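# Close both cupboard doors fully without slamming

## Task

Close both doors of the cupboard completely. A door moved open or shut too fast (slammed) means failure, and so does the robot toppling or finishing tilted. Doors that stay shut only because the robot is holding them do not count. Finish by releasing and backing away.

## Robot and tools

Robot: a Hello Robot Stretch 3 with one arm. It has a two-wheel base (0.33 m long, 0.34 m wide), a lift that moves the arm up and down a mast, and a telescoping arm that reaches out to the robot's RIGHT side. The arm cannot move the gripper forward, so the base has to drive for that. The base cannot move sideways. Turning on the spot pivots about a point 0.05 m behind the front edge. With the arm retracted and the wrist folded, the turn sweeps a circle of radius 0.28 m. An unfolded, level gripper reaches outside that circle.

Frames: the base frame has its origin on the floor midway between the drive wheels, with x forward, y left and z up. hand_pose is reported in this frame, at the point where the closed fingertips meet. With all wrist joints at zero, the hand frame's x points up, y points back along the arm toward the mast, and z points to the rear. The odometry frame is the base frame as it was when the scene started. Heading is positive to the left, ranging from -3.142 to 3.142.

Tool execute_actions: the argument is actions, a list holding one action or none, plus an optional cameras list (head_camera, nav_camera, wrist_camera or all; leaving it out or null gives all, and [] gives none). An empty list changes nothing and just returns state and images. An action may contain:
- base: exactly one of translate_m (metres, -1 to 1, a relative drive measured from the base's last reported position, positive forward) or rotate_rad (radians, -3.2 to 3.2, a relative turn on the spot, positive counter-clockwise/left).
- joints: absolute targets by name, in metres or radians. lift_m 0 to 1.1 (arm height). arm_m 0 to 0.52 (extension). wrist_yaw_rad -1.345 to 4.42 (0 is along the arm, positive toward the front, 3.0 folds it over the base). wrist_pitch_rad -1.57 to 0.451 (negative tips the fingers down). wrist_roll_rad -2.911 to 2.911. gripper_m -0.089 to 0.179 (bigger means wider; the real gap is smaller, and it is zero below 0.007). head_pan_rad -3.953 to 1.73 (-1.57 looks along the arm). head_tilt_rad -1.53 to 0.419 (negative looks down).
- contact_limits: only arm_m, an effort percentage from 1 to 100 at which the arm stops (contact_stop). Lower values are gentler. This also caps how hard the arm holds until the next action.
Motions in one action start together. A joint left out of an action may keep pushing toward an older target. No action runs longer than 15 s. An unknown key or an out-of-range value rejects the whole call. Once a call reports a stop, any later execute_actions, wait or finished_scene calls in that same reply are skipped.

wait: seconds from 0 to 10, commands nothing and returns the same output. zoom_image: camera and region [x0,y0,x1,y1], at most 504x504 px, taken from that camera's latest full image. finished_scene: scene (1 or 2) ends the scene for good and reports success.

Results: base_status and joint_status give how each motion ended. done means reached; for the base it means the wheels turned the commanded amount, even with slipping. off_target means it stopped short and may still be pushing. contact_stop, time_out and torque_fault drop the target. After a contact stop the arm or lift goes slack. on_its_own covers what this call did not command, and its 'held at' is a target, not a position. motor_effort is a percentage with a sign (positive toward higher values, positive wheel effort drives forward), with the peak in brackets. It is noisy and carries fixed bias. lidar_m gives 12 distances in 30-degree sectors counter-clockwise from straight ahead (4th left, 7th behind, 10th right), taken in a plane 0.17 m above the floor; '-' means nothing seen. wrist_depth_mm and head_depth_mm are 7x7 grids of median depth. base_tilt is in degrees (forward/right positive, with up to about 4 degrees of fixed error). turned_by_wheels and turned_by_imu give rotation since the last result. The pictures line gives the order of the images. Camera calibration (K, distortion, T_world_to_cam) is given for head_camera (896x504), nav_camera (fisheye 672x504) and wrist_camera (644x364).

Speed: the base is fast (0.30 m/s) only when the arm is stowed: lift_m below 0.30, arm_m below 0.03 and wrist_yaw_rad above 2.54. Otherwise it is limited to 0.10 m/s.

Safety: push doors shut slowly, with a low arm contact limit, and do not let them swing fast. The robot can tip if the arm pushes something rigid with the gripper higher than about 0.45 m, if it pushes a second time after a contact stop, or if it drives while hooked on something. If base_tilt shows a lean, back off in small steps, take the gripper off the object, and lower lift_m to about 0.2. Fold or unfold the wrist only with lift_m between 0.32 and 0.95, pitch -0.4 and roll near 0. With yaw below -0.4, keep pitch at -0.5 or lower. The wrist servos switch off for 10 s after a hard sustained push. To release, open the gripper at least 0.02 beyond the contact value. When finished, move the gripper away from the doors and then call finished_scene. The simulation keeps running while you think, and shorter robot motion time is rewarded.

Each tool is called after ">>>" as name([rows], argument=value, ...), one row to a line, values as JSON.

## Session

>>> execute_actions(actions=[])

Scene clock: 0.00 s.
base_odometry: x=+0.000 y=+0.000 heading=+0.000 (m, m, rad; odometry frame)
turned_by_wheels: +0.000 (rad since the last result)
turned_by_imu: +0.000 (rad since the last result)
base_tilt: forward=-0.6 right=+0.5 (deg)
lidar_m: 2.58 2.80 1.58 1.77 2.48 1.74 2.05 1.44 1.30 1.30 1.55 2.58
head_depth_mm: 1661 2435 2423 2382 2380 2379 2331 / 1585 2479 2517 2479 2449 2450 2396 / 1579 2557 2570 2567 2540 2522 2485 / 1626 2581 2683 2659 2643 2621 2477 / 1691 2553 2788 2793 2737 2740 2485 / 1765 2526 2922 2890 2853 2794 2481 / 1764 2527 3073 3011 2977 2917 2489
base_status: not commanded
joint_positions: lift_m=+0.552 arm_m=-0.002 wrist_yaw_rad=+2.987 wrist_pitch_rad=-0.393 wrist_roll_rad=+0.015 gripper_m=+0.037 head_pan_rad=-0.005 head_tilt_rad=+0.008
joint_status: not commanded
motor_effort: left_wheel=+0 right_wheel=+0 lift_m=+35 arm_m=+0 wrist_yaw_rad=+0 wrist_pitch_rad=+5 wrist_roll_rad=+0 gripper_m=+0 head_pan_rad=-1 head_tilt_rad=+0 (%)
hand_pose: x=+0.0137 y=+0.0815 z=+0.5704 quat_wxyz=(+0.192, +0.707, +0.083, +0.676) (m; base frame)
wrist_depth_mm: - - - - - - - / - - - - - - - / - - - - - - - / - - - - - - - / 918 916 - 946 - - - / 765 787 - 803 832 826 852 / 664 677 686 700 703 721 733
pictures: head_camera (sideways: a quarter turn clockwise sets it upright), nav_camera (sideways: a quarter turn counterclockwise sets it upright), wrist_camera
camera_calibration (this result's frames):
head_camera: T_world_to_cam=[[0.0542836, -0.00190945, -0.998524, 1.31413], [-0.013534, 0.999905, -0.00264785, 0.0121731], [0.998434, 0.0136578, 0.0542526, -0.123823], [0, 0, 0, 1]] pos_world=[0.0524577, -0.00797156, 1.31894]
nav_camera: T_world_to_cam=[[-0.059319, -0.0333273, 0.997683, -1.24685], [0.0280572, -0.999103, -0.0317066, 0.0944376], [0.997845, 0.0261114, 0.0602009, -0.120873], [0, 0, 0, 1]] pos_world=[0.0440014, 0.0559551, 1.25423]
wrist_camera: T_world_to_cam=[[0.982955, -0.180176, 0.0365461, -0.0273711], [-0.0702239, -0.551682, -0.831093, 0.549813], [0.169905, 0.814361, -0.554931, 0.408371], [0, 0, 0, 1]] pos_world=[-0.00386986, -0.0341712, 0.684564]
Images, in order (width x height): head_camera 896x504, nav_camera 672x504, wrist_camera 644x364.

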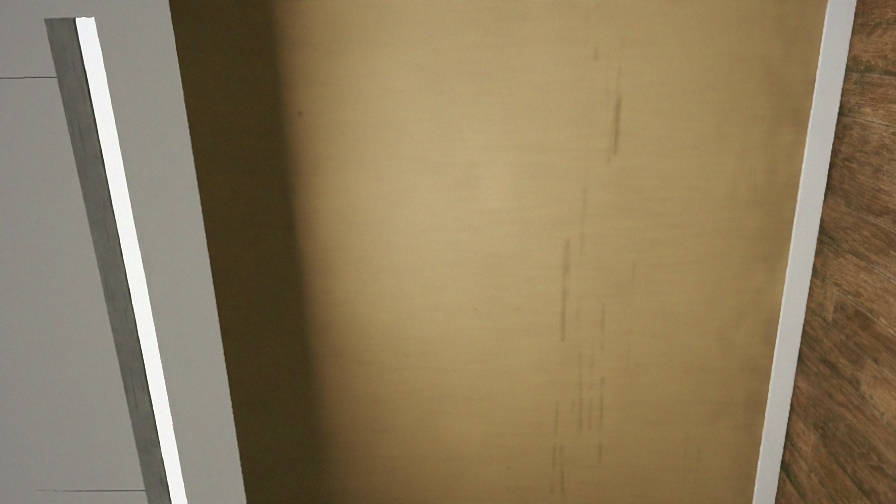

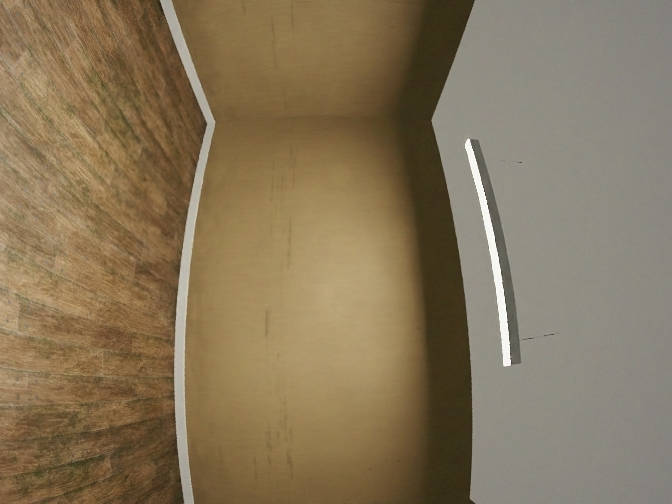

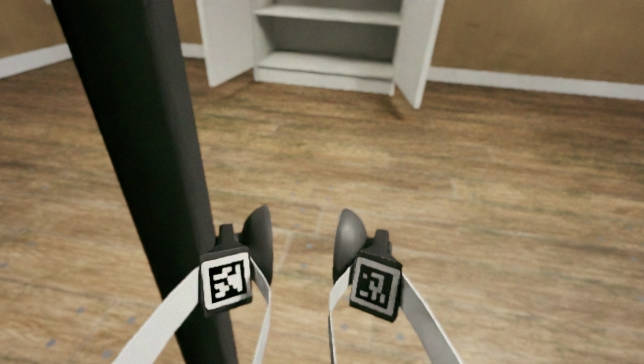

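>>> execute_actions([
  {"joints":{"head_pan_rad":1.4,"head_tilt_rad":-0.45,"lift_m":0.28}},
], cameras=["head_camera"])

Scene clock: 3.53 s.
base_odometry: x=+0.000 y=+0.000 heading=+0.000 (m, m, rad; odometry frame)
turned_by_wheels: +0.000 (rad since the last result)
turned_by_imu: +0.000 (rad since the last result)
base_tilt: forward=-0.6 right=+0.6 (deg)
lidar_m: 2.58 2.79 1.58 1.78 2.48 1.74 2.05 1.44 1.29 1.30 1.54 2.58
head_depth_mm: 2043 2190 1610 2468 2126 1708 1381 / 2076 2196 2069 2047 2057 1715 1389 / 2102 2225 2332 2499 2243 1713 1390 / 2122 2247 2357 2538 2248 1725 1401 / 2159 2296 2415 2505 2275 1730 1397 / 2192 2349 2036 2123 2149 1738 1401 / 2214 2391 1758 1895 2190 1740 1405
base_status: not commanded
joint_positions: lift_m=+0.280 arm_m=-0.002 wrist_yaw_rad=+2.987 wrist_pitch_rad=-0.393 wrist_roll_rad=+0.015 gripper_m=+0.037 head_pan_rad=+1.393 head_tilt_rad=-0.444
joint_status: all done
motor_effort: left_wheel=+0(1) right_wheel=-1(0) lift_m=+29(34) arm_m=-1(0) wrist_yaw_rad=+0(0) wrist_pitch_rad=+5(5) wrist_roll_rad=+0(0) gripper_m=+0(0) head_pan_rad=+3(44) head_tilt_rad=-3(21) (%)
hand_pose: x=+0.0137 y=+0.0815 z=+0.2985 quat_wxyz=(+0.192, +0.707, +0.083, +0.676) (m; base frame)
wrist_depth_mm: - - - - - - - / - - - - - - - / 848 - 903 918 973 - - / 665 655 701 721 735 754 766 / 552 554 - 582 600 601 618 / 470 485 - 499 505 506 522 / - - - 426 427 439 445
pictures: head_camera (sideways: a quarter turn clockwise sets it upright)
camera_calibration (this result's frames):
head_camera: T_world_to_cam=[[-0.0669934, -0.381742, -0.921838, 1.21446], [-0.987178, 0.159525, 0.00568116, 0.00726984], [0.144887, 0.910398, -0.387535, 0.456442], [0, 0, 0, 1]] pos_world=[0.0224049, 0.0469073, 1.29638]
Images, in order (width x height): head_camera 896x504.

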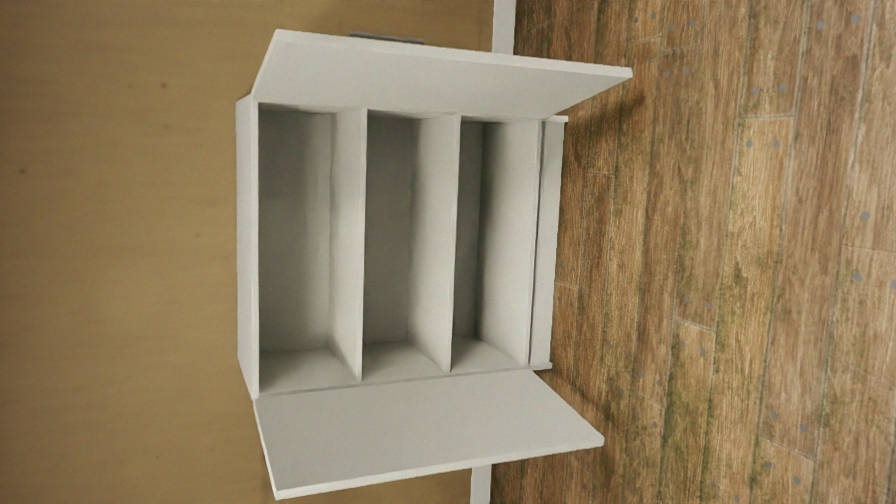

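>>> zoom_image(camera="head_camera", region=[230,0,680,504])

Region (230, 0, 680, 504) of head_camera's 896x504 image, scaled by 1.000; it fills the left 450 columns of this view, and the rest is white.

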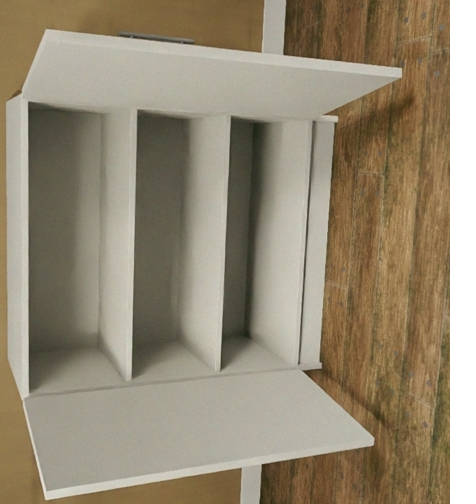

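>>> execute_actions([
  {"base":{"rotate_rad":0.872},"joints":{"gripper_m":0}},
], cameras=[])

>>> execute_actions([
  {"base":{"translate_m":1.0},"joints":{"head_pan_rad":0.9}},
], cameras=["head_camera"])

>>> execute_actions([
  {"base":{"translate_m":0.38}},
], cameras=[])

>>> execute_actions([
  {"base":{"rotate_rad":1.98},"joints":{"head_pan_rad":-1.2,"head_tilt_rad":-0.8}},
], cameras=[])

>>> execute_actions([
  {"joints":{"lift_m":0.35}},
], cameras=["head_camera","nav_camera"])

Scene clock: 6.07 s.
base_odometry: x=+0.000 y=+0.000 heading=+0.872 (m, m, rad; odometry frame)
turned_by_wheels: +0.872 (rad since the last result)
turned_by_imu: +0.866 (rad since the last result)
base_tilt: forward=-0.6 right=+0.6 (deg)
lidar_m: 1.57 1.68 1.78 2.23 1.74 1.62 1.30 1.30 1.40 2.14 2.57 2.78
head_depth_mm: 2652 2838 3005 3072 2218 1701 1379 / 2525 2708 2949 3072 2264 1713 1385 / 2342 2536 2723 2857 2243 1711 1392 / 2202 2361 2554 2725 2264 1731 1401 / 2112 2217 2395 2603 2282 1724 1396 / 1967 2092 2229 2388 2271 1737 1401 / 1893 1991 2122 2256 2276 1730 1408
base_status: done
joint_positions: lift_m=+0.280 arm_m=-0.002 wrist_yaw_rad=+2.987 wrist_pitch_rad=-0.393 wrist_roll_rad=+0.015 gripper_m=+0.000 head_pan_rad=+1.393 head_tilt_rad=-0.445
joint_status: all done
motor_effort: left_wheel=-2(11) right_wheel=+2(8) lift_m=+29(29) arm_m=+0(1) wrist_yaw_rad=+1(0) wrist_pitch_rad=+5(5) wrist_roll_rad=+0(0) gripper_m=-2(79) head_pan_rad=+3(3) head_tilt_rad=-3(2) (%)
hand_pose: x=+0.0137 y=+0.0815 z=+0.2985 quat_wxyz=(+0.192, +0.707, +0.083, +0.676) (m; base frame)
wrist_depth_mm: - - - - - - - / - - - - - - - / 847 - 905 927 940 - - / 662 659 702 720 739 738 772 / 552 551 600 618 602 603 623 / 466 487 - - 502 506 518 / - - - - 429 433 439
pictures: none
No camera images: the call's "cameras" was empty. Leave "cameras" out to get every camera's image.

Scene clock: 11.17 s.
base_odometry: x=+0.643 y=+0.765 heading=+0.872 (m, m, rad; odometry frame)
turned_by_wheels: +0.000 (rad since the last result)
turned_by_imu: +0.004 (rad since the last result)
base_tilt: forward=-0.6 right=+0.6 (deg)
lidar_m: 1.57 0.65 1.47 1.37 2.24 2.80 2.25 2.21 2.41 2.21 2.19 1.96
head_depth_mm: 1302 1379 1206 1236 1254 1556 1351 / 1366 1442 1504 1489 1513 1550 1341 / 1441 1537 1616 1608 1666 1597 1384 / 1516 1625 1707 1755 1761 1654 1400 / 1609 1729 1752 1819 1816 1721 1394 / 1711 1855 1586 1638 1743 1730 1402 / 1833 1985 1450 1491 1573 1635 1405
base_status: done
joint_positions: lift_m=+0.280 arm_m=-0.002 wrist_yaw_rad=+2.987 wrist_pitch_rad=-0.393 wrist_roll_rad=+0.015 gripper_m=+0.000 head_pan_rad=+0.907 head_tilt_rad=-0.445
joint_status: all done
motor_effort: left_wheel=-3(10) right_wheel=+2(8) lift_m=+29(29) arm_m=+0(1) wrist_yaw_rad=+0(0) wrist_pitch_rad=+5(5) wrist_roll_rad=+0(0) gripper_m=-2(1) head_pan_rad=-4(39) head_tilt_rad=-2(2) (%)
hand_pose: x=+0.0137 y=+0.0815 z=+0.2985 quat_wxyz=(+0.192, +0.707, +0.083, +0.676) (m; base frame)
wrist_depth_mm: - - - - - - - / - - - - - - - / 862 - 925 936 969 - 906 / 674 668 703 717 737 758 743 / 550 560 592 620 593 607 623 / 469 483 - - 504 512 524 / - - - - 431 435 442
pictures: head_camera (sideways: a quarter turn clockwise sets it upright)
camera_calibration (this result's frames):
head_camera: T_world_to_cam=[[-0.237911, -0.306847, -0.921544, 1.21512], [-0.798482, 0.601992, 0.00569459, 0.0061013], [0.553015, 0.737191, -0.388232, 0.454861], [0, 0, 0, 1]] pos_world=[0.0424173, 0.0338642, 1.29634]
Images, in order (width x height): head_camera 896x504.

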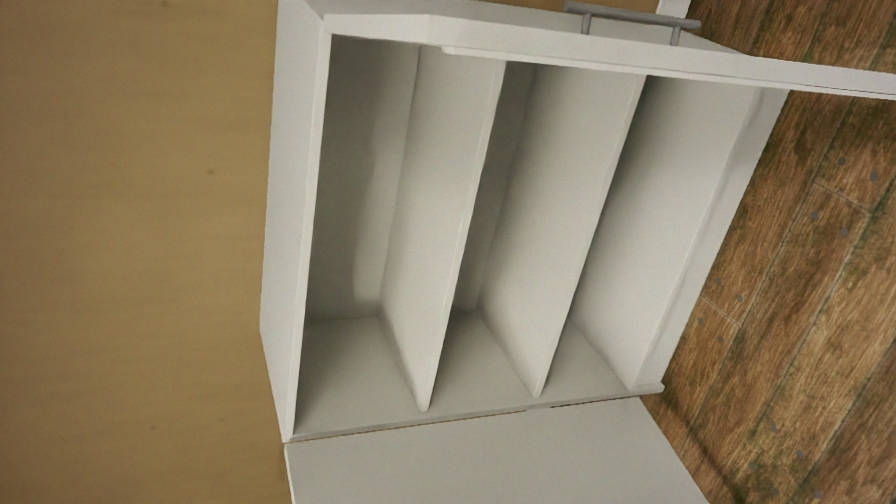

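Scene clock: 14.17 s.
base_odometry: x=+0.888 y=+1.056 heading=+0.872 (m, m, rad; odometry frame)
turned_by_wheels: +0.000 (rad since the last result)
turned_by_imu: +0.001 (rad since the last result)
base_tilt: forward=-0.6 right=+0.6 (deg)
lidar_m: 1.22 0.98 0.41 1.38 2.74 2.51 2.60 2.57 2.58 2.06 2.05 1.52
head_depth_mm: 998 1057 1131 1203 1303 1409 1386 / 1048 1116 1158 1221 1346 1484 1384 / 1106 1178 1054 936 1029 1150 1286 / 1162 1254 1203 683 682 739 804 / 1233 1328 1225 1425 496 517 543 / 1313 1420 1440 1431 432 456 526 / 1402 1533 1468 1443 1613 1605 1404
base_status: done
joint_positions: lift_m=+0.280 arm_m=-0.002 wrist_yaw_rad=+2.987 wrist_pitch_rad=-0.393 wrist_roll_rad=+0.015 gripper_m=+0.000 head_pan_rad=+0.907 head_tilt_rad=-0.445
joint_status: not commanded
motor_effort: left_wheel=-2(8) right_wheel=+2(8) lift_m=+30(29) arm_m=-1(1) wrist_yaw_rad=+0(0) wrist_pitch_rad=+5(5) wrist_roll_rad=+0(0) gripper_m=-2(2) head_pan_rad=-4(4) head_tilt_rad=-2(3) (%)
hand_pose: x=+0.0137 y=+0.0815 z=+0.2985 quat_wxyz=(+0.192, +0.707, +0.083, +0.676) (m; base frame)
wrist_depth_mm: - - - - 406 538 790 / - - - - 445 642 863 / 858 - 907 940 496 832 938 / 671 663 700 708 670 755 775 / 553 557 601 620 593 608 616 / 472 485 - - 502 514 513 / - - - - 431 438 445
pictures: none
No camera images: the call's "cameras" was empty. Leave "cameras" out to get every camera's image.

Scene clock: 16.70 s.
base_odometry: x=+0.888 y=+1.056 heading=+2.852 (m, m, rad; odometry frame)
turned_by_wheels: +1.980 (rad since the last result)
turned_by_imu: +1.963 (rad since the last result)
base_tilt: forward=-0.6 right=+0.6 (deg)
lidar_m: 1.38 2.51 2.66 2.57 2.66 2.12 2.05 1.70 1.25 1.20 0.41 0.41
head_depth_mm: 996 1112 1256 1459 1542 1316 1145 / 1031 1154 1322 1543 1546 1314 1155 / 1037 1168 1365 1605 1546 1313 1150 / 903 913 1042 1205 1433 1301 1151 / 848 647 683 736 789 878 1102 / 926 1264 490 518 585 1252 1159 / 1019 1341 424 465 1531 1340 1168
base_status: done
joint_positions: lift_m=+0.280 arm_m=-0.002 wrist_yaw_rad=+2.987 wrist_pitch_rad=-0.393 wrist_roll_rad=+0.015 gripper_m=+0.000 head_pan_rad=-1.193 head_tilt_rad=-0.790
joint_status: all done
motor_effort: left_wheel=-3(15) right_wheel=+2(9) lift_m=+29(29) arm_m=-2(1) wrist_yaw_rad=+0(0) wrist_pitch_rad=+5(5) wrist_roll_rad=+0(0) gripper_m=-2(2) head_pan_rad=-4(42) head_tilt_rad=-4(19) (%)
hand_pose: x=+0.0137 y=+0.0814 z=+0.2985 quat_wxyz=(+0.192, +0.707, +0.083, +0.676) (m; base frame)
wrist_depth_mm: - - - - - - - / - - - - - - - / 843 - 890 943 982 - - / 678 664 705 723 733 754 761 / 551 561 591 621 592 614 617 / 470 489 - - 503 507 522 / - - - - 437 439 445
pictures: none
No camera images: the call's "cameras" was empty. Leave "cameras" out to get every camera's image.

Scene clock: 18.17 s.
base_odometry: x=+0.888 y=+1.056 heading=+2.852 (m, m, rad; odometry frame)
turned_by_wheels: +0.000 (rad since the last result)
turned_by_imu: +0.000 (rad since the last result)
base_tilt: forward=-0.6 right=+0.6 (deg)
lidar_m: 1.38 2.50 2.66 2.57 2.67 2.12 2.04 1.71 1.25 1.20 0.41 0.41
head_depth_mm: 994 1108 1258 1454 1539 1312 1145 / 1035 1157 1322 1546 1542 1317 1149 / 1038 1163 1361 1615 1542 1311 1149 / 901 915 1039 1209 1442 1295 1151 / 846 645 682 738 793 877 1096 / 924 1268 489 517 584 1257 1157 / 1021 1341 424 465 1526 1342 1166
base_status: not commanded
joint_positions: lift_m=+0.350 arm_m=-0.002 wrist_yaw_rad=+2.987 wrist_pitch_rad=-0.393 wrist_roll_rad=+0.015 gripper_m=+0.000 head_pan_rad=-1.193 head_tilt_rad=-0.790
joint_status: all done
motor_effort: left_wheel=-2(3) right_wheel=+2(2) lift_m=+40(44) arm_m=-2(1) wrist_yaw_rad=+0(0) wrist_pitch_rad=+5(5) wrist_roll_rad=+0(0) gripper_m=-2(2) head_pan_rad=-4(4) head_tilt_rad=-4(4) (%)
hand_pose: x=+0.0137 y=+0.0814 z=+0.3681 quat_wxyz=(+0.192, +0.707, +0.083, +0.676) (m; base frame)
wrist_depth_mm: - - - - - - - / - - - - - - - / - - - - - - - / 777 776 817 820 861 888 906 / 640 649 694 723 697 705 715 / 551 545 - - 594 589 604 / 474 494 - 496 510 510 518
pictures: head_camera (sideways: a quarter turn clockwise sets it upright), nav_camera (sideways: a quarter turn counterclockwise sets it upright)
camera_calibration (this result's frames):
head_camera: T_world_to_cam=[[-0.251438, 0.628894, -0.735711, 0.972894], [0.923824, 0.382649, 0.0113654, -0.0117837], [0.288667, -0.67681, -0.6772, 0.832435], [0, 0, 0, 1]] pos_world=[0.0152116, -0.0439375, 1.27963]
nav_camera: T_world_to_cam=[[0.217191, -0.638191, 0.738607, -0.910294], [-0.928353, -0.368875, -0.0457389, 0.118498], [0.301644, -0.675754, -0.672583, 0.837041], [0, 0, 0, 1]] pos_world=[0.0552271, 0.0284029, 1.24075]
Images, in order (width x height): head_camera 896x504, nav_camera 672x504.

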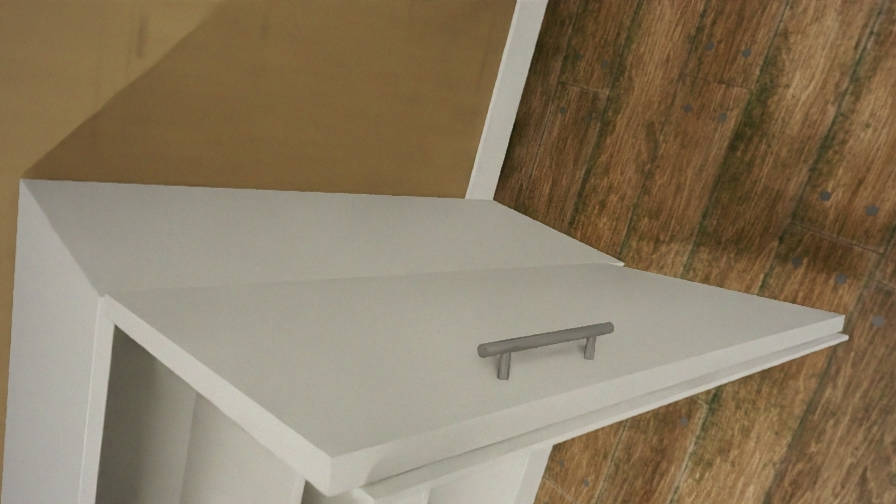

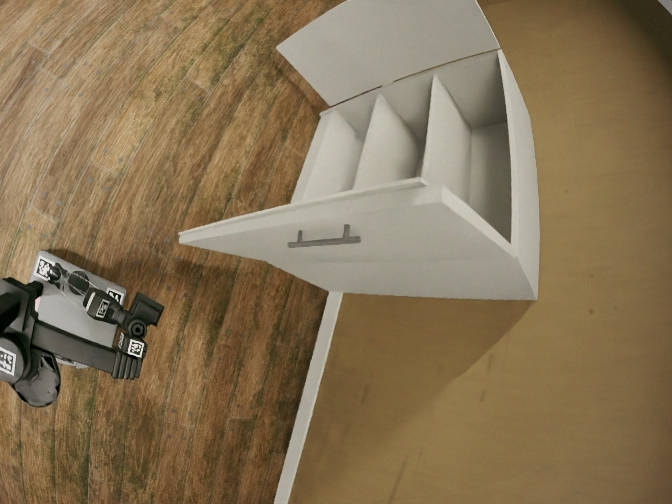

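>>> execute_actions([
  {"joints":{"wrist_yaw_rad":0.3,"head_pan_rad":-1.57}},
], cameras=[])

>>> execute_actions([
  {"base":{"translate_m":0.5},"joints":{"arm_m":0.16}},
], cameras=["nav_camera"])

>>> execute_actions([
  {"base":{"translate_m":0.07},"joints":{"arm_m":0.27}},
], cameras=[])

>>> execute_actions([
  {"joints":{"arm_m":0.35}},
], cameras=["nav_camera","head_camera"])

Scene clock: 21.07 s.
base_odometry: x=+0.888 y=+1.056 heading=+2.852 (m, m, rad; odometry frame)
turned_by_wheels: +0.000 (rad since the last result)
turned_by_imu: +0.000 (rad since the last result)
base_tilt: forward=-0.5 right=+0.7 (deg)
lidar_m: 1.38 2.51 2.67 2.57 2.66 2.12 2.04 1.71 1.25 1.20 0.41 0.41
head_depth_mm: 1020 1150 1326 1574 1541 1309 1145 / 1021 1157 1336 1577 1551 1314 1147 / 1021 1159 1335 1592 1548 1314 1153 / 1022 1163 1342 1581 1551 1325 1150 / 1031 1170 1339 1583 1562 1323 1158 / 1029 1167 1319 1475 1464 1271 1123 / 1001 1036 1029 1031 892 791 835
base_status: not commanded
joint_positions: lift_m=+0.350 arm_m=-0.002 wrist_yaw_rad=+0.302 wrist_pitch_rad=-0.393 wrist_roll_rad=+0.015 gripper_m=+0.000 head_pan_rad=-1.563 head_tilt_rad=-0.790
joint_status: all done
motor_effort: left_wheel=-3(3) right_wheel=+2(2) lift_m=+40(40) arm_m=-1(1) wrist_yaw_rad=-1(1) wrist_pitch_rad=+5(5) wrist_roll_rad=+0(0) gripper_m=-1(2) head_pan_rad=-4(31) head_tilt_rad=-3(3) (%)
hand_pose: x=+0.0462 y=-0.3606 z=+0.3681 quat_wxyz=(+0.702, +0.241, -0.670, -0.034) (m; base frame)
wrist_depth_mm: 264 356 596 870 811 753 708 / 270 366 631 955 890 808 765 / 273 376 666 - 941 874 800 / 278 384 719 837 849 881 849 / 282 392 658 727 691 707 729 / 289 407 582 - 583 590 606 / 287 462 488 496 503 509 526
pictures: none
No camera images: the call's "cameras" was empty. Leave "cameras" out to get every camera's image.

Scene clock: 27.30 s.
base_odometry: x=+0.409 y=+1.199 heading=+2.851 (m, m, rad; odometry frame)
turned_by_wheels: +0.000 (rad since the last result)
turned_by_imu: +0.001 (rad since the last result)
base_tilt: forward=-0.6 right=+0.6 (deg)
lidar_m: 2.23 2.07 2.64 2.56 2.67 2.64 2.54 1.70 1.25 0.54 0.51 0.90
head_depth_mm: 1022 1153 1324 1571 1536 1309 1144 / 989 704 1314 1566 1542 1312 1159 / 828 636 727 870 1085 1297 1111 / 834 594 656 772 936 1143 1139 / 843 565 600 698 824 1014 1157 / 852 683 553 624 734 938 1159 / 861 1128 512 589 1339 1338 1165
base_status: done
joint_positions: lift_m=+0.350 arm_m=+0.160 wrist_yaw_rad=+0.298 wrist_pitch_rad=-0.397 wrist_roll_rad=+0.015 gripper_m=+0.000 head_pan_rad=-1.563 head_tilt_rad=-0.790
joint_status: all done
motor_effort: left_wheel=-3(6) right_wheel=+2(14) lift_m=+40(40) arm_m=+4(2) wrist_yaw_rad=+1(14) wrist_pitch_rad=+7(7) wrist_roll_rad=+0(0) gripper_m=-2(4) head_pan_rad=-5(4) head_tilt_rad=-3(4) (%)
hand_pose: x=+0.0452 y=-0.5216 z=+0.3672 quat_wxyz=(+0.701, +0.241, -0.670, -0.037) (m; base frame)
wrist_depth_mm: 128 135 147 161 178 199 226 / 137 146 159 177 196 222 259 / 147 157 174 194 219 253 658 / 159 172 192 216 249 290 719 / 173 189 210 243 286 343 714 / 189 210 227 - 342 558 604 / 210 233 278 331 475 506 519
pictures: nav_camera (sideways: a quarter turn counterclockwise sets it upright)
camera_calibration (this result's frames):
nav_camera: T_world_to_cam=[[-0.0283727, -0.673539, 0.738607, -0.908796], [-0.998921, -0.00807824, -0.0457389, 0.118928], [0.0367736, -0.739107, -0.672583, 0.838657], [0, 0, 0, 1]] pos_world=[0.0621746, 0.00870862, 1.24075]
Images, in order (width x height): nav_camera 672x504.

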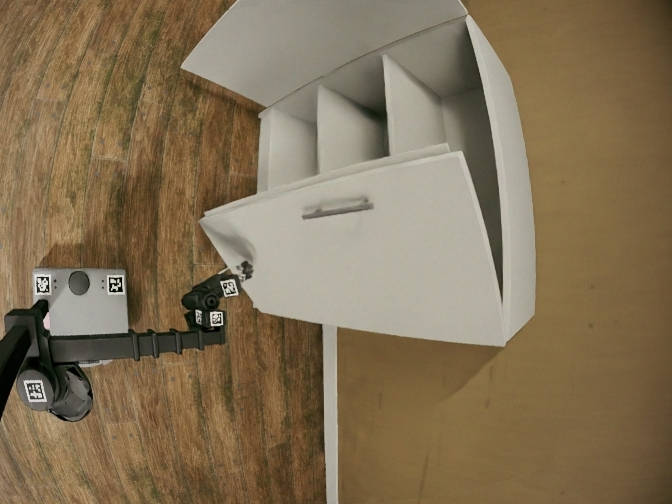

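Scene clock: 29.53 s.
base_odometry: x=+0.342 y=+1.219 heading=+2.851 (m, m, rad; odometry frame)
turned_by_wheels: +0.000 (rad since the last result)
turned_by_imu: +0.000 (rad since the last result)
base_tilt: forward=-0.6 right=+0.6 (deg)
lidar_m: 2.16 2.01 2.65 2.55 2.67 2.71 2.61 1.70 1.25 0.73 0.76 0.84
head_depth_mm: 1006 1110 1337 1574 1538 1313 1148 / 814 689 793 958 1468 1337 1171 / 825 689 795 939 1149 1392 1148 / 835 691 798 943 1117 1300 1155 / 842 692 798 942 1158 1325 1159 / 850 693 799 974 1353 1328 1160 / 860 711 977 1273 1381 1339 1164
base_status: done
joint_positions: lift_m=+0.350 arm_m=+0.270 wrist_yaw_rad=+0.299 wrist_pitch_rad=-0.400 wrist_roll_rad=+0.015 gripper_m=+0.000 head_pan_rad=-1.563 head_tilt_rad=-0.791
joint_status: all done
motor_effort: left_wheel=-2(5) right_wheel=+2(13) lift_m=+39(40) arm_m=+3(11) wrist_yaw_rad=+1(3) wrist_pitch_rad=+8(14) wrist_roll_rad=+0(0) gripper_m=-2(2) head_pan_rad=-4(4) head_tilt_rad=-4(3) (%)
hand_pose: x=+0.0452 y=-0.6312 z=+0.3665 quat_wxyz=(+0.701, +0.242, -0.669, -0.038) (m; base frame)
wrist_depth_mm: 350 241 220 201 186 173 161 / 624 266 241 218 201 186 173 / 644 304 264 239 218 201 185 / 575 545 297 263 239 217 200 / 562 481 343 281 265 238 218 / 544 536 402 - 292 264 238 / 469 481 479 395 332 295 264
pictures: none
No camera images: the call's "cameras" was empty. Leave "cameras" out to get every camera's image.

Scene clock: 31.33 s.
base_odometry: x=+0.342 y=+1.219 heading=+2.851 (m, m, rad; odometry frame)
turned_by_wheels: +0.000 (rad since the last result)
turned_by_imu: +0.000 (rad since the last result)
base_tilt: forward=-0.6 right=+0.6 (deg)
lidar_m: 2.16 2.01 2.65 2.55 2.67 2.72 2.62 1.71 1.25 0.73 0.76 0.83
head_depth_mm: 1004 1112 1331 1575 1539 1312 1149 / 817 687 794 963 1468 1316 1163 / 827 690 796 939 1110 1291 1148 / 834 690 797 940 1118 1324 1157 / 842 692 797 947 1158 1325 1159 / 848 694 801 971 1344 1333 1161 / 857 711 982 1275 1387 1331 1162
base_status: not commanded
joint_positions: lift_m=+0.350 arm_m=+0.350 wrist_yaw_rad=+0.299 wrist_pitch_rad=-0.400 wrist_roll_rad=+0.015 gripper_m=+0.000 head_pan_rad=-1.563 head_tilt_rad=-0.791
joint_status: all done
motor_effort: left_wheel=-2(2) right_wheel=+2(2) lift_m=+39(39) arm_m=+4(2) wrist_yaw_rad=+1(1) wrist_pitch_rad=+8(8) wrist_roll_rad=+0(0) gripper_m=-2(2) head_pan_rad=-4(4) head_tilt_rad=-3(3) (%)
hand_pose: x=+0.0452 y=-0.7112 z=+0.3665 quat_wxyz=(+0.701, +0.242, -0.669, -0.038) (m; base frame)
wrist_depth_mm: 164 150 137 125 116 107 101 / 183 166 150 136 125 115 108 / 210 186 166 150 136 125 116 / 391 213 186 165 149 135 125 / 460 246 213 175 165 149 136 / 453 292 252 - 182 164 148 / 476 450 287 241 206 184 164
pictures: head_camera (sideways: a quarter turn clockwise sets it upright), nav_camera (sideways: a quarter turn counterclockwise sets it upright)
camera_calibration (this result's frames):
head_camera: T_world_to_cam=[[-0.00674662, 0.677604, -0.735396, 0.97099], [0.999687, 0.0222957, 0.0113723, -0.0122554], [0.024102, -0.735089, -0.677542, 0.834494], [0, 0, 0, 1]] pos_world=[-0.00131056, -0.0442458, 1.27961]
nav_camera: T_world_to_cam=[[-0.0285435, -0.673875, 0.738293, -0.908386], [-0.998923, -0.00779974, -0.0457391, 0.118928], [0.0365809, -0.738804, -0.672927, 0.839105], [0, 0, 0, 1]] pos_world=[0.0621766, 0.00872263, 1.24075]
Images, in order (width x height): head_camera 896x504, nav_camera 672x504.

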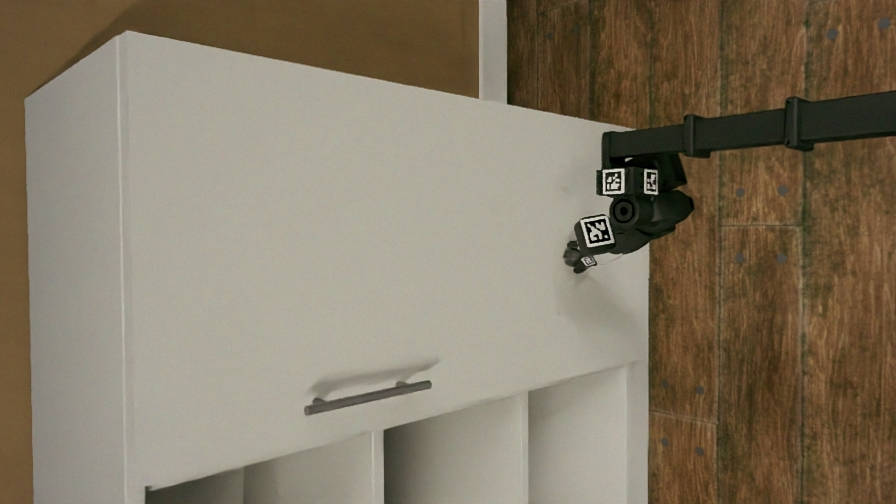

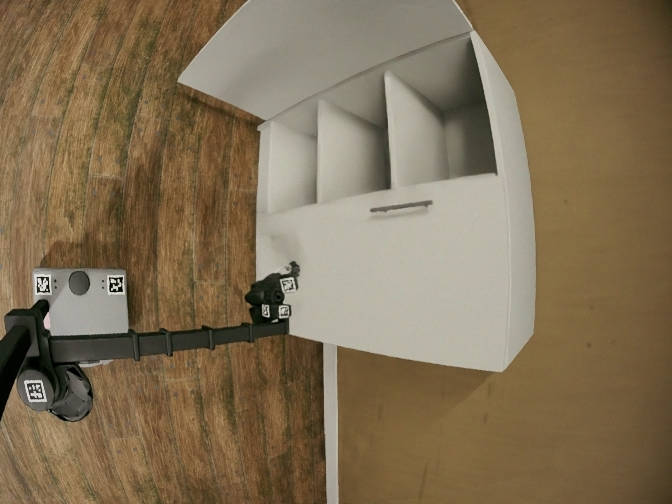

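>>> execute_actions([
  {"joints":{"arm_m":0.375},"contact_limits":{"arm_m":15}},
], cameras=[])

>>> execute_actions([
  {"joints":{"arm_m":0.0,"wrist_yaw_rad":2.95,"head_pan_rad":-0.6},"base":{"rotate_rad":0.1}},
], cameras=[])

>>> execute_actions([
  {"joints":{"lift_m":0.28},"base":{"translate_m":0.5}},
], cameras=["nav_camera","head_camera"])

Scene clock: 32.80 s.
base_odometry: x=+0.342 y=+1.219 heading=+2.851 (m, m, rad; odometry frame)
turned_by_wheels: +0.000 (rad since the last result)
turned_by_imu: +0.000 (rad since the last result)
base_tilt: forward=-0.5 right=+0.5 (deg)
lidar_m: 2.16 2.00 2.65 2.56 2.66 2.71 2.62 1.71 1.25 0.73 0.76 0.83
head_depth_mm: 1001 1116 1329 1562 1537 1310 1147 / 815 687 793 960 1470 1321 1160 / 823 692 798 942 1109 1297 1152 / 833 690 794 939 1121 1322 1155 / 841 693 800 944 1155 1335 1155 / 851 695 801 973 1350 1327 1168 / 856 710 981 1277 1380 1332 1167
base_status: not commanded
joint_positions: lift_m=+0.350 arm_m=+0.364 wrist_yaw_rad=+0.315 wrist_pitch_rad=-0.438 wrist_roll_rad=+0.015 gripper_m=+0.000 head_pan_rad=-1.563 head_tilt_rad=-0.791
joint_status: arm_m contact_stop (moved +0.014 of +0.025)
on_its_own: arm_m is slack since a contact_stop, until your next command for it (your +0.375 is given up)
motor_effort: left_wheel=-2(8) right_wheel=+2(13) lift_m=+35(39) arm_m=+0(16) wrist_yaw_rad=-10(11) wrist_pitch_rad=+23(28) wrist_roll_rad=+0(0) gripper_m=-3(3) head_pan_rad=-4(4) head_tilt_rad=-3(3) (%)
contact_limits: arm_m 15 (drawing in: default 25, maximum 40; extending or still: default 32, maximum 53)
hand_pose: x=+0.0471 y=-0.7196 z=+0.3582 quat_wxyz=(+0.701, +0.260, -0.663, -0.046) (m; base frame)
wrist_depth_mm: 153 139 125 114 105 97 91 / 174 155 139 125 114 105 97 / 201 176 155 138 125 114 105 / 244 203 175 154 138 125 114 / 440 240 203 166 154 137 124 / 495 293 244 - 173 153 137 / 456 453 287 238 195 173 152
pictures: none
No camera images: the call's "cameras" was empty. Leave "cameras" out to get every camera's image.

not run: a stop came earlier in this reply.

not run: a stop came earlier in this reply.

>>> execute_actions([
  {"joints":{"arm_m":0.0,"wrist_yaw_rad":2.95,"head_pan_rad":-0.6},"base":{"rotate_rad":0.1}},
], cameras=[])

>>> execute_actions([
  {"joints":{"lift_m":0.28},"base":{"translate_m":0.5}},
], cameras=["nav_camera","head_camera"])

Scene clock: 38.73 s.
base_odometry: x=+0.342 y=+1.219 heading=+2.951 (m, m, rad; odometry frame)
turned_by_wheels: +0.100 (rad since the last result)
turned_by_imu: +0.100 (rad since the last result)
base_tilt: forward=-0.5 right=+0.5 (deg)
lidar_m: 2.16 2.01 2.59 2.55 2.76 2.65 2.61 1.56 0.75 0.73 0.94 0.83
head_depth_mm: 855 923 1080 1265 1438 1314 1152 / 1532 883 1025 1237 1466 1319 1143 / 1751 844 978 1165 1438 1320 1149 / 2035 813 936 1101 1339 1325 1152 / 1961 800 973 1781 1525 1327 1157 / 1911 2140 2313 1901 1549 1329 1165 / 1835 2031 2215 1898 1561 1331 1160
base_status: done
joint_positions: lift_m=+0.350 arm_m=+0.000 wrist_yaw_rad=+2.948 wrist_pitch_rad=-0.400 wrist_roll_rad=+0.015 gripper_m=+0.000 head_pan_rad=-0.607 head_tilt_rad=-0.791
joint_status: all done
motor_effort: left_wheel=-1(17) right_wheel=+2(19) lift_m=+35(35) arm_m=-5(8) wrist_yaw_rad=+1(10) wrist_pitch_rad=+8(23) wrist_roll_rad=+0(0) gripper_m=-2(3) head_pan_rad=+3(45) head_tilt_rad=-4(4) (%)
hand_pose: x=+0.0223 y=+0.0771 z=+0.3667 quat_wxyz=(+0.208, +0.708, +0.072, +0.671) (m; base frame)
wrist_depth_mm: - - - - - - - / - - - - - - - / 966 - - - - - - / 759 - 796 826 837 852 886 / 632 632 684 712 689 705 717 / 538 548 - - 578 587 595 / 476 491 - 497 502 502 518
pictures: none
No camera images: the call's "cameras" was empty. Leave "cameras" out to get every camera's image.

Scene clock: 42.43 s.
base_odometry: x=-0.149 y=+1.314 heading=+2.951 (m, m, rad; odometry frame)
turned_by_wheels: +0.000 (rad since the last result)
turned_by_imu: +0.002 (rad since the last result)
base_tilt: forward=-0.6 right=+0.6 (deg)
lidar_m: 1.66 1.57 2.54 2.50 2.70 3.16 3.11 1.01 0.82 0.67 0.45 1.69
head_depth_mm: 1509 1633 1794 1706 635 836 1127 / 1706 1870 2087 1859 1539 1242 1111 / 1721 1935 2188 1864 1544 1320 1157 / 1619 1837 2100 1875 1546 1325 1155 / 1540 1737 1951 1873 1560 1325 1161 / 1470 1646 1851 1888 1558 1334 1156 / 1405 1554 1758 1872 1570 1336 1161
base_status: done
joint_positions: lift_m=+0.280 arm_m=+0.000 wrist_yaw_rad=+2.949 wrist_pitch_rad=-0.399 wrist_roll_rad=+0.015 gripper_m=+0.000 head_pan_rad=-0.607 head_tilt_rad=-0.791
joint_status: all done
motor_effort: left_wheel=-2(7) right_wheel=+2(7) lift_m=+29(32) arm_m=-5(5) wrist_yaw_rad=+1(1) wrist_pitch_rad=+8(8) wrist_roll_rad=+0(0) gripper_m=-2(2) head_pan_rad=+3(4) head_tilt_rad=-3(4) (%)
hand_pose: x=+0.0222 y=+0.0772 z=+0.2970 quat_wxyz=(+0.207, +0.708, +0.072, +0.671) (m; base frame)
wrist_depth_mm: - - - - - - - / - - - - - - - / 842 - 894 912 941 - - / 666 - 692 702 719 749 773 / 548 544 587 600 588 610 611 / 466 479 - - 500 510 514 / - - - 420 435 434 441
pictures: head_camera (sideways: a quarter turn clockwise sets it upright), nav_camera (sideways: a quarter turn counterclockwise sets it upright)
camera_calibration (this result's frames):
head_camera: T_world_to_cam=[[-0.557721, 0.385136, -0.735267, 0.974183], [0.558, 0.829763, 0.0113751, -0.00956474], [0.614478, -0.403935, -0.677682, 0.831075], [0, 0, 0, 1]] pos_world=[0.0379814, -0.0315565, 1.2796]
nav_camera: T_world_to_cam=[[0.534333, -0.411826, 0.738165, -0.911653], [-0.569411, -0.82078, -0.0457391, 0.116309], [0.624708, -0.395879, -0.673068, 0.835701], [0, 0, 0, 1]] pos_world=[0.031285, 0.0508584, 1.24075]
Images, in order (width x height): head_camera 896x504, nav_camera 672x504.

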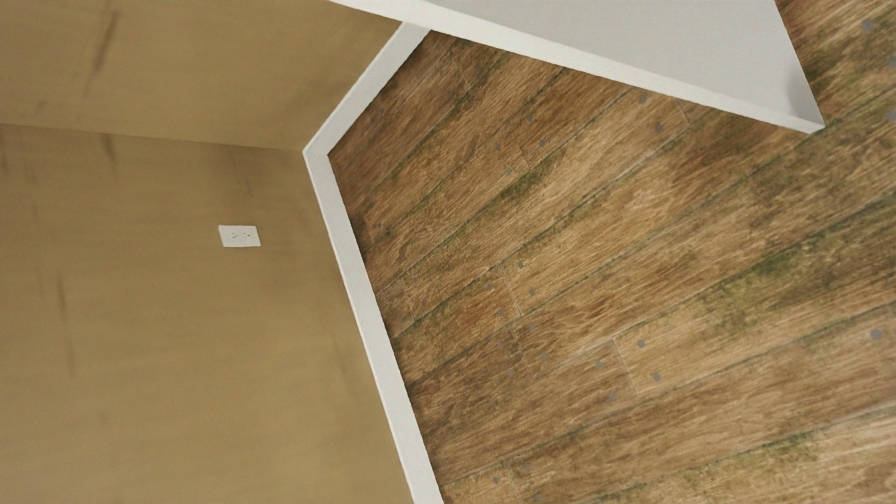

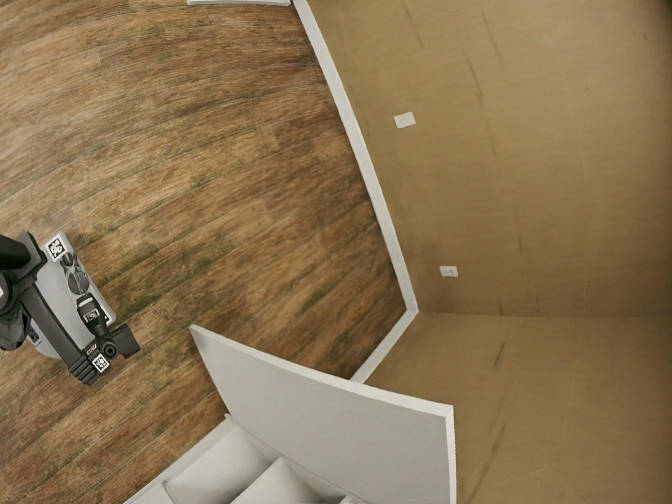

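>>> execute_actions([
  {"base":{"translate_m":0.5}},
], cameras=[])

>>> execute_actions([
  {"joints":{"lift_m":0.35,"head_pan_rad":-1.7},"base":{"rotate_rad":-0.09}},
], cameras=[])

>>> execute_actions([
  {"joints":{"wrist_yaw_rad":-0.3,"arm_m":0.2}},
], cameras=["nav_camera"])

>>> execute_actions([
  {"base":{"translate_m":-0.35}},
], cameras=["nav_camera","head_camera"])

Scene clock: 46.33 s.
base_odometry: x=-0.640 y=+1.409 heading=+2.951 (m, m, rad; odometry frame)
turned_by_wheels: +0.000 (rad since the last result)
turned_by_imu: +0.002 (rad since the last result)
base_tilt: forward=-0.6 right=+0.6 (deg)
lidar_m: 1.16 1.25 1.19 2.44 2.65 3.69 3.61 1.12 0.45 1.31 1.41 1.18
head_depth_mm: 1329 1544 1791 1859 1540 1313 1144 / 1250 1437 1690 1845 1548 1323 1150 / 1186 1351 1559 1770 1542 1323 1152 / 1125 1270 1456 1718 1554 1327 1152 / 1065 1198 1365 1586 1555 1329 1159 / 1017 1137 1284 1477 1565 1340 1161 / 976 1081 1214 1390 1530 1332 1161
base_status: done
joint_positions: lift_m=+0.280 arm_m=+0.000 wrist_yaw_rad=+2.949 wrist_pitch_rad=-0.399 wrist_roll_rad=+0.015 gripper_m=+0.000 head_pan_rad=-0.607 head_tilt_rad=-0.791
joint_status: not commanded
motor_effort: left_wheel=-3(9) right_wheel=+2(8) lift_m=+29(29) arm_m=-5(5) wrist_yaw_rad=+1(1) wrist_pitch_rad=+8(8) wrist_roll_rad=+0(0) gripper_m=-2(2) head_pan_rad=+3(3) head_tilt_rad=-3(4) (%)
hand_pose: x=+0.0222 y=+0.0772 z=+0.2970 quat_wxyz=(+0.207, +0.708, +0.072, +0.671) (m; base frame)
wrist_depth_mm: - - - - - - - / - - - - - - - / 827 - 900 908 963 - - / 653 - 708 704 723 750 755 / 545 546 586 600 592 601 614 / 469 474 - - 498 508 512 / - - - 422 429 437 442
pictures: none
No camera images: the call's "cameras" was empty. Leave "cameras" out to get every camera's image.

Scene clock: 47.80 s.
base_odometry: x=-0.640 y=+1.409 heading=+2.861 (m, m, rad; odometry frame)
turned_by_wheels: -0.090 (rad since the last result)
turned_by_imu: -0.089 (rad since the last result)
base_tilt: forward=-0.6 right=+0.6 (deg)
lidar_m: 1.16 1.22 1.19 2.44 2.54 3.57 3.62 1.17 0.45 1.14 1.36 1.21
head_depth_mm: 878 570 511 547 1430 1307 1147 / 924 898 867 843 816 926 1130 / 1111 1259 1416 1634 1509 1321 1152 / 1124 1269 1458 1729 1552 1322 1154 / 1113 1258 1448 1703 1558 1322 1159 / 1102 1247 1436 1680 1555 1332 1167 / 1094 1236 1418 1675 1567 1334 1162
base_status: done
joint_positions: lift_m=+0.350 arm_m=+0.000 wrist_yaw_rad=+2.949 wrist_pitch_rad=-0.399 wrist_roll_rad=+0.015 gripper_m=+0.000 head_pan_rad=-1.693 head_tilt_rad=-0.791
joint_status: all done
motor_effort: left_wheel=+3(12) right_wheel=-2(7) lift_m=+40(43) arm_m=-5(5) wrist_yaw_rad=+1(0) wrist_pitch_rad=+8(8) wrist_roll_rad=+0(0) gripper_m=-2(2) head_pan_rad=-4(47) head_tilt_rad=-4(4) (%)
hand_pose: x=+0.0222 y=+0.0772 z=+0.3667 quat_wxyz=(+0.207, +0.708, +0.072, +0.671) (m; base frame)
wrist_depth_mm: - - - - - - - / - - - - - - - / - - - - - - - / 758 - 805 822 845 872 894 / 631 631 682 706 694 697 700 / 542 547 - - 580 584 600 / 473 486 - 494 495 513 518
pictures: none
No camera images: the call's "cameras" was empty. Leave "cameras" out to get every camera's image.

Scene clock: 50.50 s.
base_odometry: x=-0.640 y=+1.409 heading=+2.861 (m, m, rad; odometry frame)
turned_by_wheels: +0.000 (rad since the last result)
turned_by_imu: +0.000 (rad since the last result)
base_tilt: forward=-0.6 right=+0.6 (deg)
lidar_m: 1.17 1.21 1.19 2.44 2.54 3.59 3.61 1.17 0.45 1.14 1.36 1.21
head_depth_mm: 875 570 511 546 1439 1314 1148 / 922 897 869 846 817 926 1129 / 1116 1259 1412 1630 1506 1348 1124 / 1122 1270 1473 1715 1552 1347 1137 / 1112 1260 1444 1708 1557 1329 1156 / 1107 1243 1430 1685 1556 1335 1157 / 1095 1238 1411 1662 1574 1333 1168
base_status: not commanded
joint_positions: lift_m=+0.350 arm_m=+0.200 wrist_yaw_rad=-0.298 wrist_pitch_rad=-0.399 wrist_roll_rad=+0.015 gripper_m=+0.000 head_pan_rad=-1.693 head_tilt_rad=-0.791
joint_status: all done
motor_effort: left_wheel=+3(3) right_wheel=-2(2) lift_m=+40(40) arm_m=+4(4) wrist_yaw_rad=-2(1) wrist_pitch_rad=+8(8) wrist_roll_rad=+0(0) gripper_m=-1(2) head_pan_rad=-4(4) head_tilt_rad=-3(3) (%)
hand_pose: x=-0.0880 y=-0.5613 z=+0.3667 quat_wxyz=(+0.659, +0.034, -0.711, -0.242) (m; base frame)
wrist_depth_mm: 654 695 749 721 361 216 155 / 712 739 786 781 363 217 156 / 765 801 871 814 368 219 157 / 760 787 816 769 369 219 157 / 633 645 676 670 372 220 158 / 536 555 569 - 359 222 159 / 475 480 485 489 344 223 159
pictures: nav_camera (sideways: a quarter turn counterclockwise sets it upright)
camera_calibration (this result's frames):
nav_camera: T_world_to_cam=[[-0.11548, -0.6647, 0.738132, -0.907645], [-0.991541, 0.121471, -0.0457391, 0.118884], [-0.0592587, -0.73717, -0.673104, 0.839921], [0, 0, 0, 1]] pos_world=[0.0628355, 0.00141136, 1.24075]
Images, in order (width x height): nav_camera 672x504.

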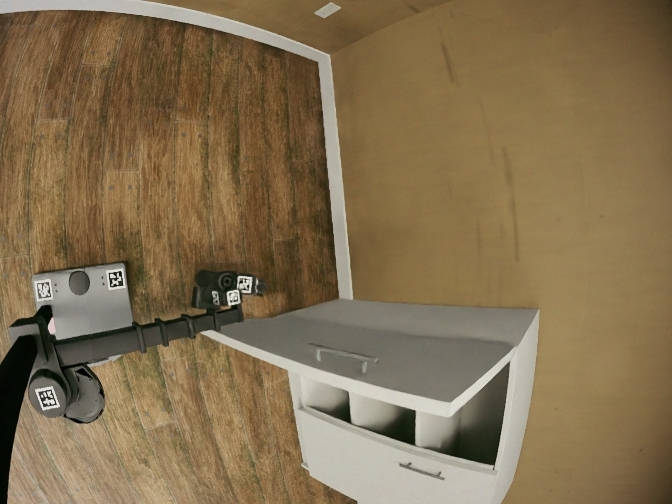

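Scene clock: 55.23 s.
base_odometry: x=-0.304 y=+1.312 heading=+2.861 (m, m, rad; odometry frame)
turned_by_wheels: +0.000 (rad since the last result)
turned_by_imu: +0.000 (rad since the last result)
base_tilt: forward=-0.5 right=+0.6 (deg)
lidar_m: 1.52 1.43 2.19 2.45 2.58 3.35 3.27 1.16 0.55 0.61 1.36 1.57
head_depth_mm: 943 818 574 1109 1390 1310 1146 / 881 564 607 683 840 1238 1169 / 893 606 671 781 936 1132 1121 / 903 645 747 887 1091 1340 1135 / 843 714 842 1031 1453 1323 1163 / 1064 1214 1433 1667 1560 1329 1164 / 1091 1227 1405 1649 1570 1334 1168
base_status: done
joint_positions: lift_m=+0.350 arm_m=+0.200 wrist_yaw_rad=-0.298 wrist_pitch_rad=-0.399 wrist_roll_rad=+0.015 gripper_m=+0.000 head_pan_rad=-1.693 head_tilt_rad=-0.791
joint_status: not commanded
motor_effort: left_wheel=+3(7) right_wheel=-2(13) lift_m=+40(40) arm_m=+4(3) wrist_yaw_rad=-1(11) wrist_pitch_rad=+7(8) wrist_roll_rad=+0(0) gripper_m=-2(3) head_pan_rad=-4(5) head_tilt_rad=-3(3) (%)
hand_pose: x=-0.0881 y=-0.5613 z=+0.3667 quat_wxyz=(+0.659, +0.034, -0.711, -0.242) (m; base frame)
wrist_depth_mm: 641 253 205 173 149 132 118 / 702 286 226 188 160 140 124 / 753 329 253 205 172 149 132 / 772 386 286 225 188 160 139 / 628 614 337 231 203 172 149 / 546 543 415 - 222 187 161 / 468 479 479 322 242 204 186
pictures: head_camera (sideways: a quarter turn clockwise sets it upright), nav_camera (sideways: a quarter turn counterclockwise sets it upright)
camera_calibration (this result's frames):
head_camera: T_world_to_cam=[[0.0809911, 0.672958, -0.735233, 0.970243], [0.99417, -0.107221, 0.0113758, -0.0122263], [-0.0711768, -0.731868, -0.677719, 0.835305], [0, 0, 0, 1]] pos_world=[-0.00697158, -0.04291, 1.2796]
nav_camera: T_world_to_cam=[[-0.115502, -0.664696, 0.738132, -0.907645], [-0.991537, 0.121504, -0.0457391, 0.118884], [-0.0592835, -0.737168, -0.673104, 0.839921], [0, 0, 0, 1]] pos_world=[0.0628356, 0.00140945, 1.24075]
Images, in order (width x height): head_camera 896x504, nav_camera 672x504.

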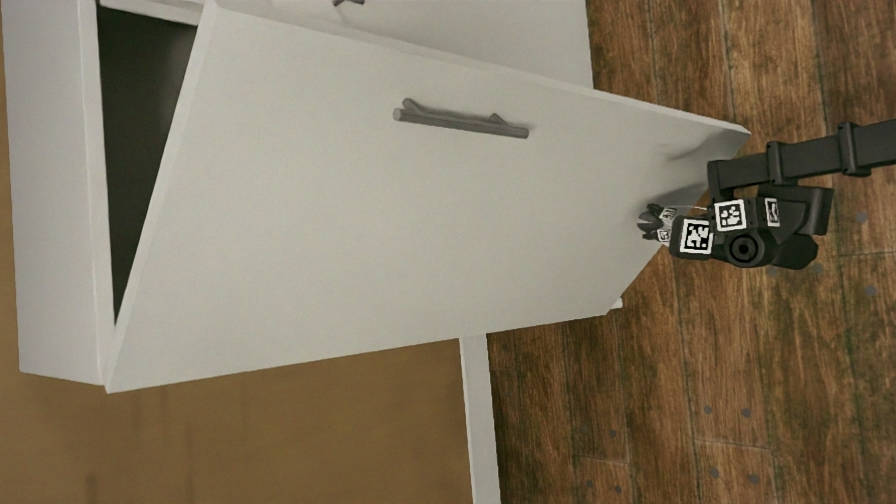

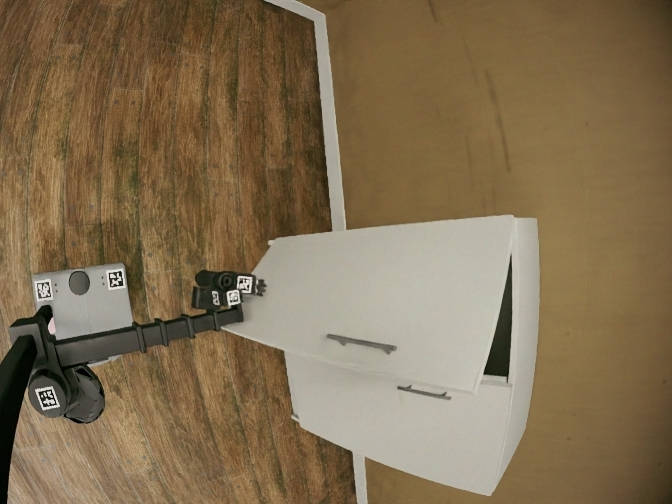

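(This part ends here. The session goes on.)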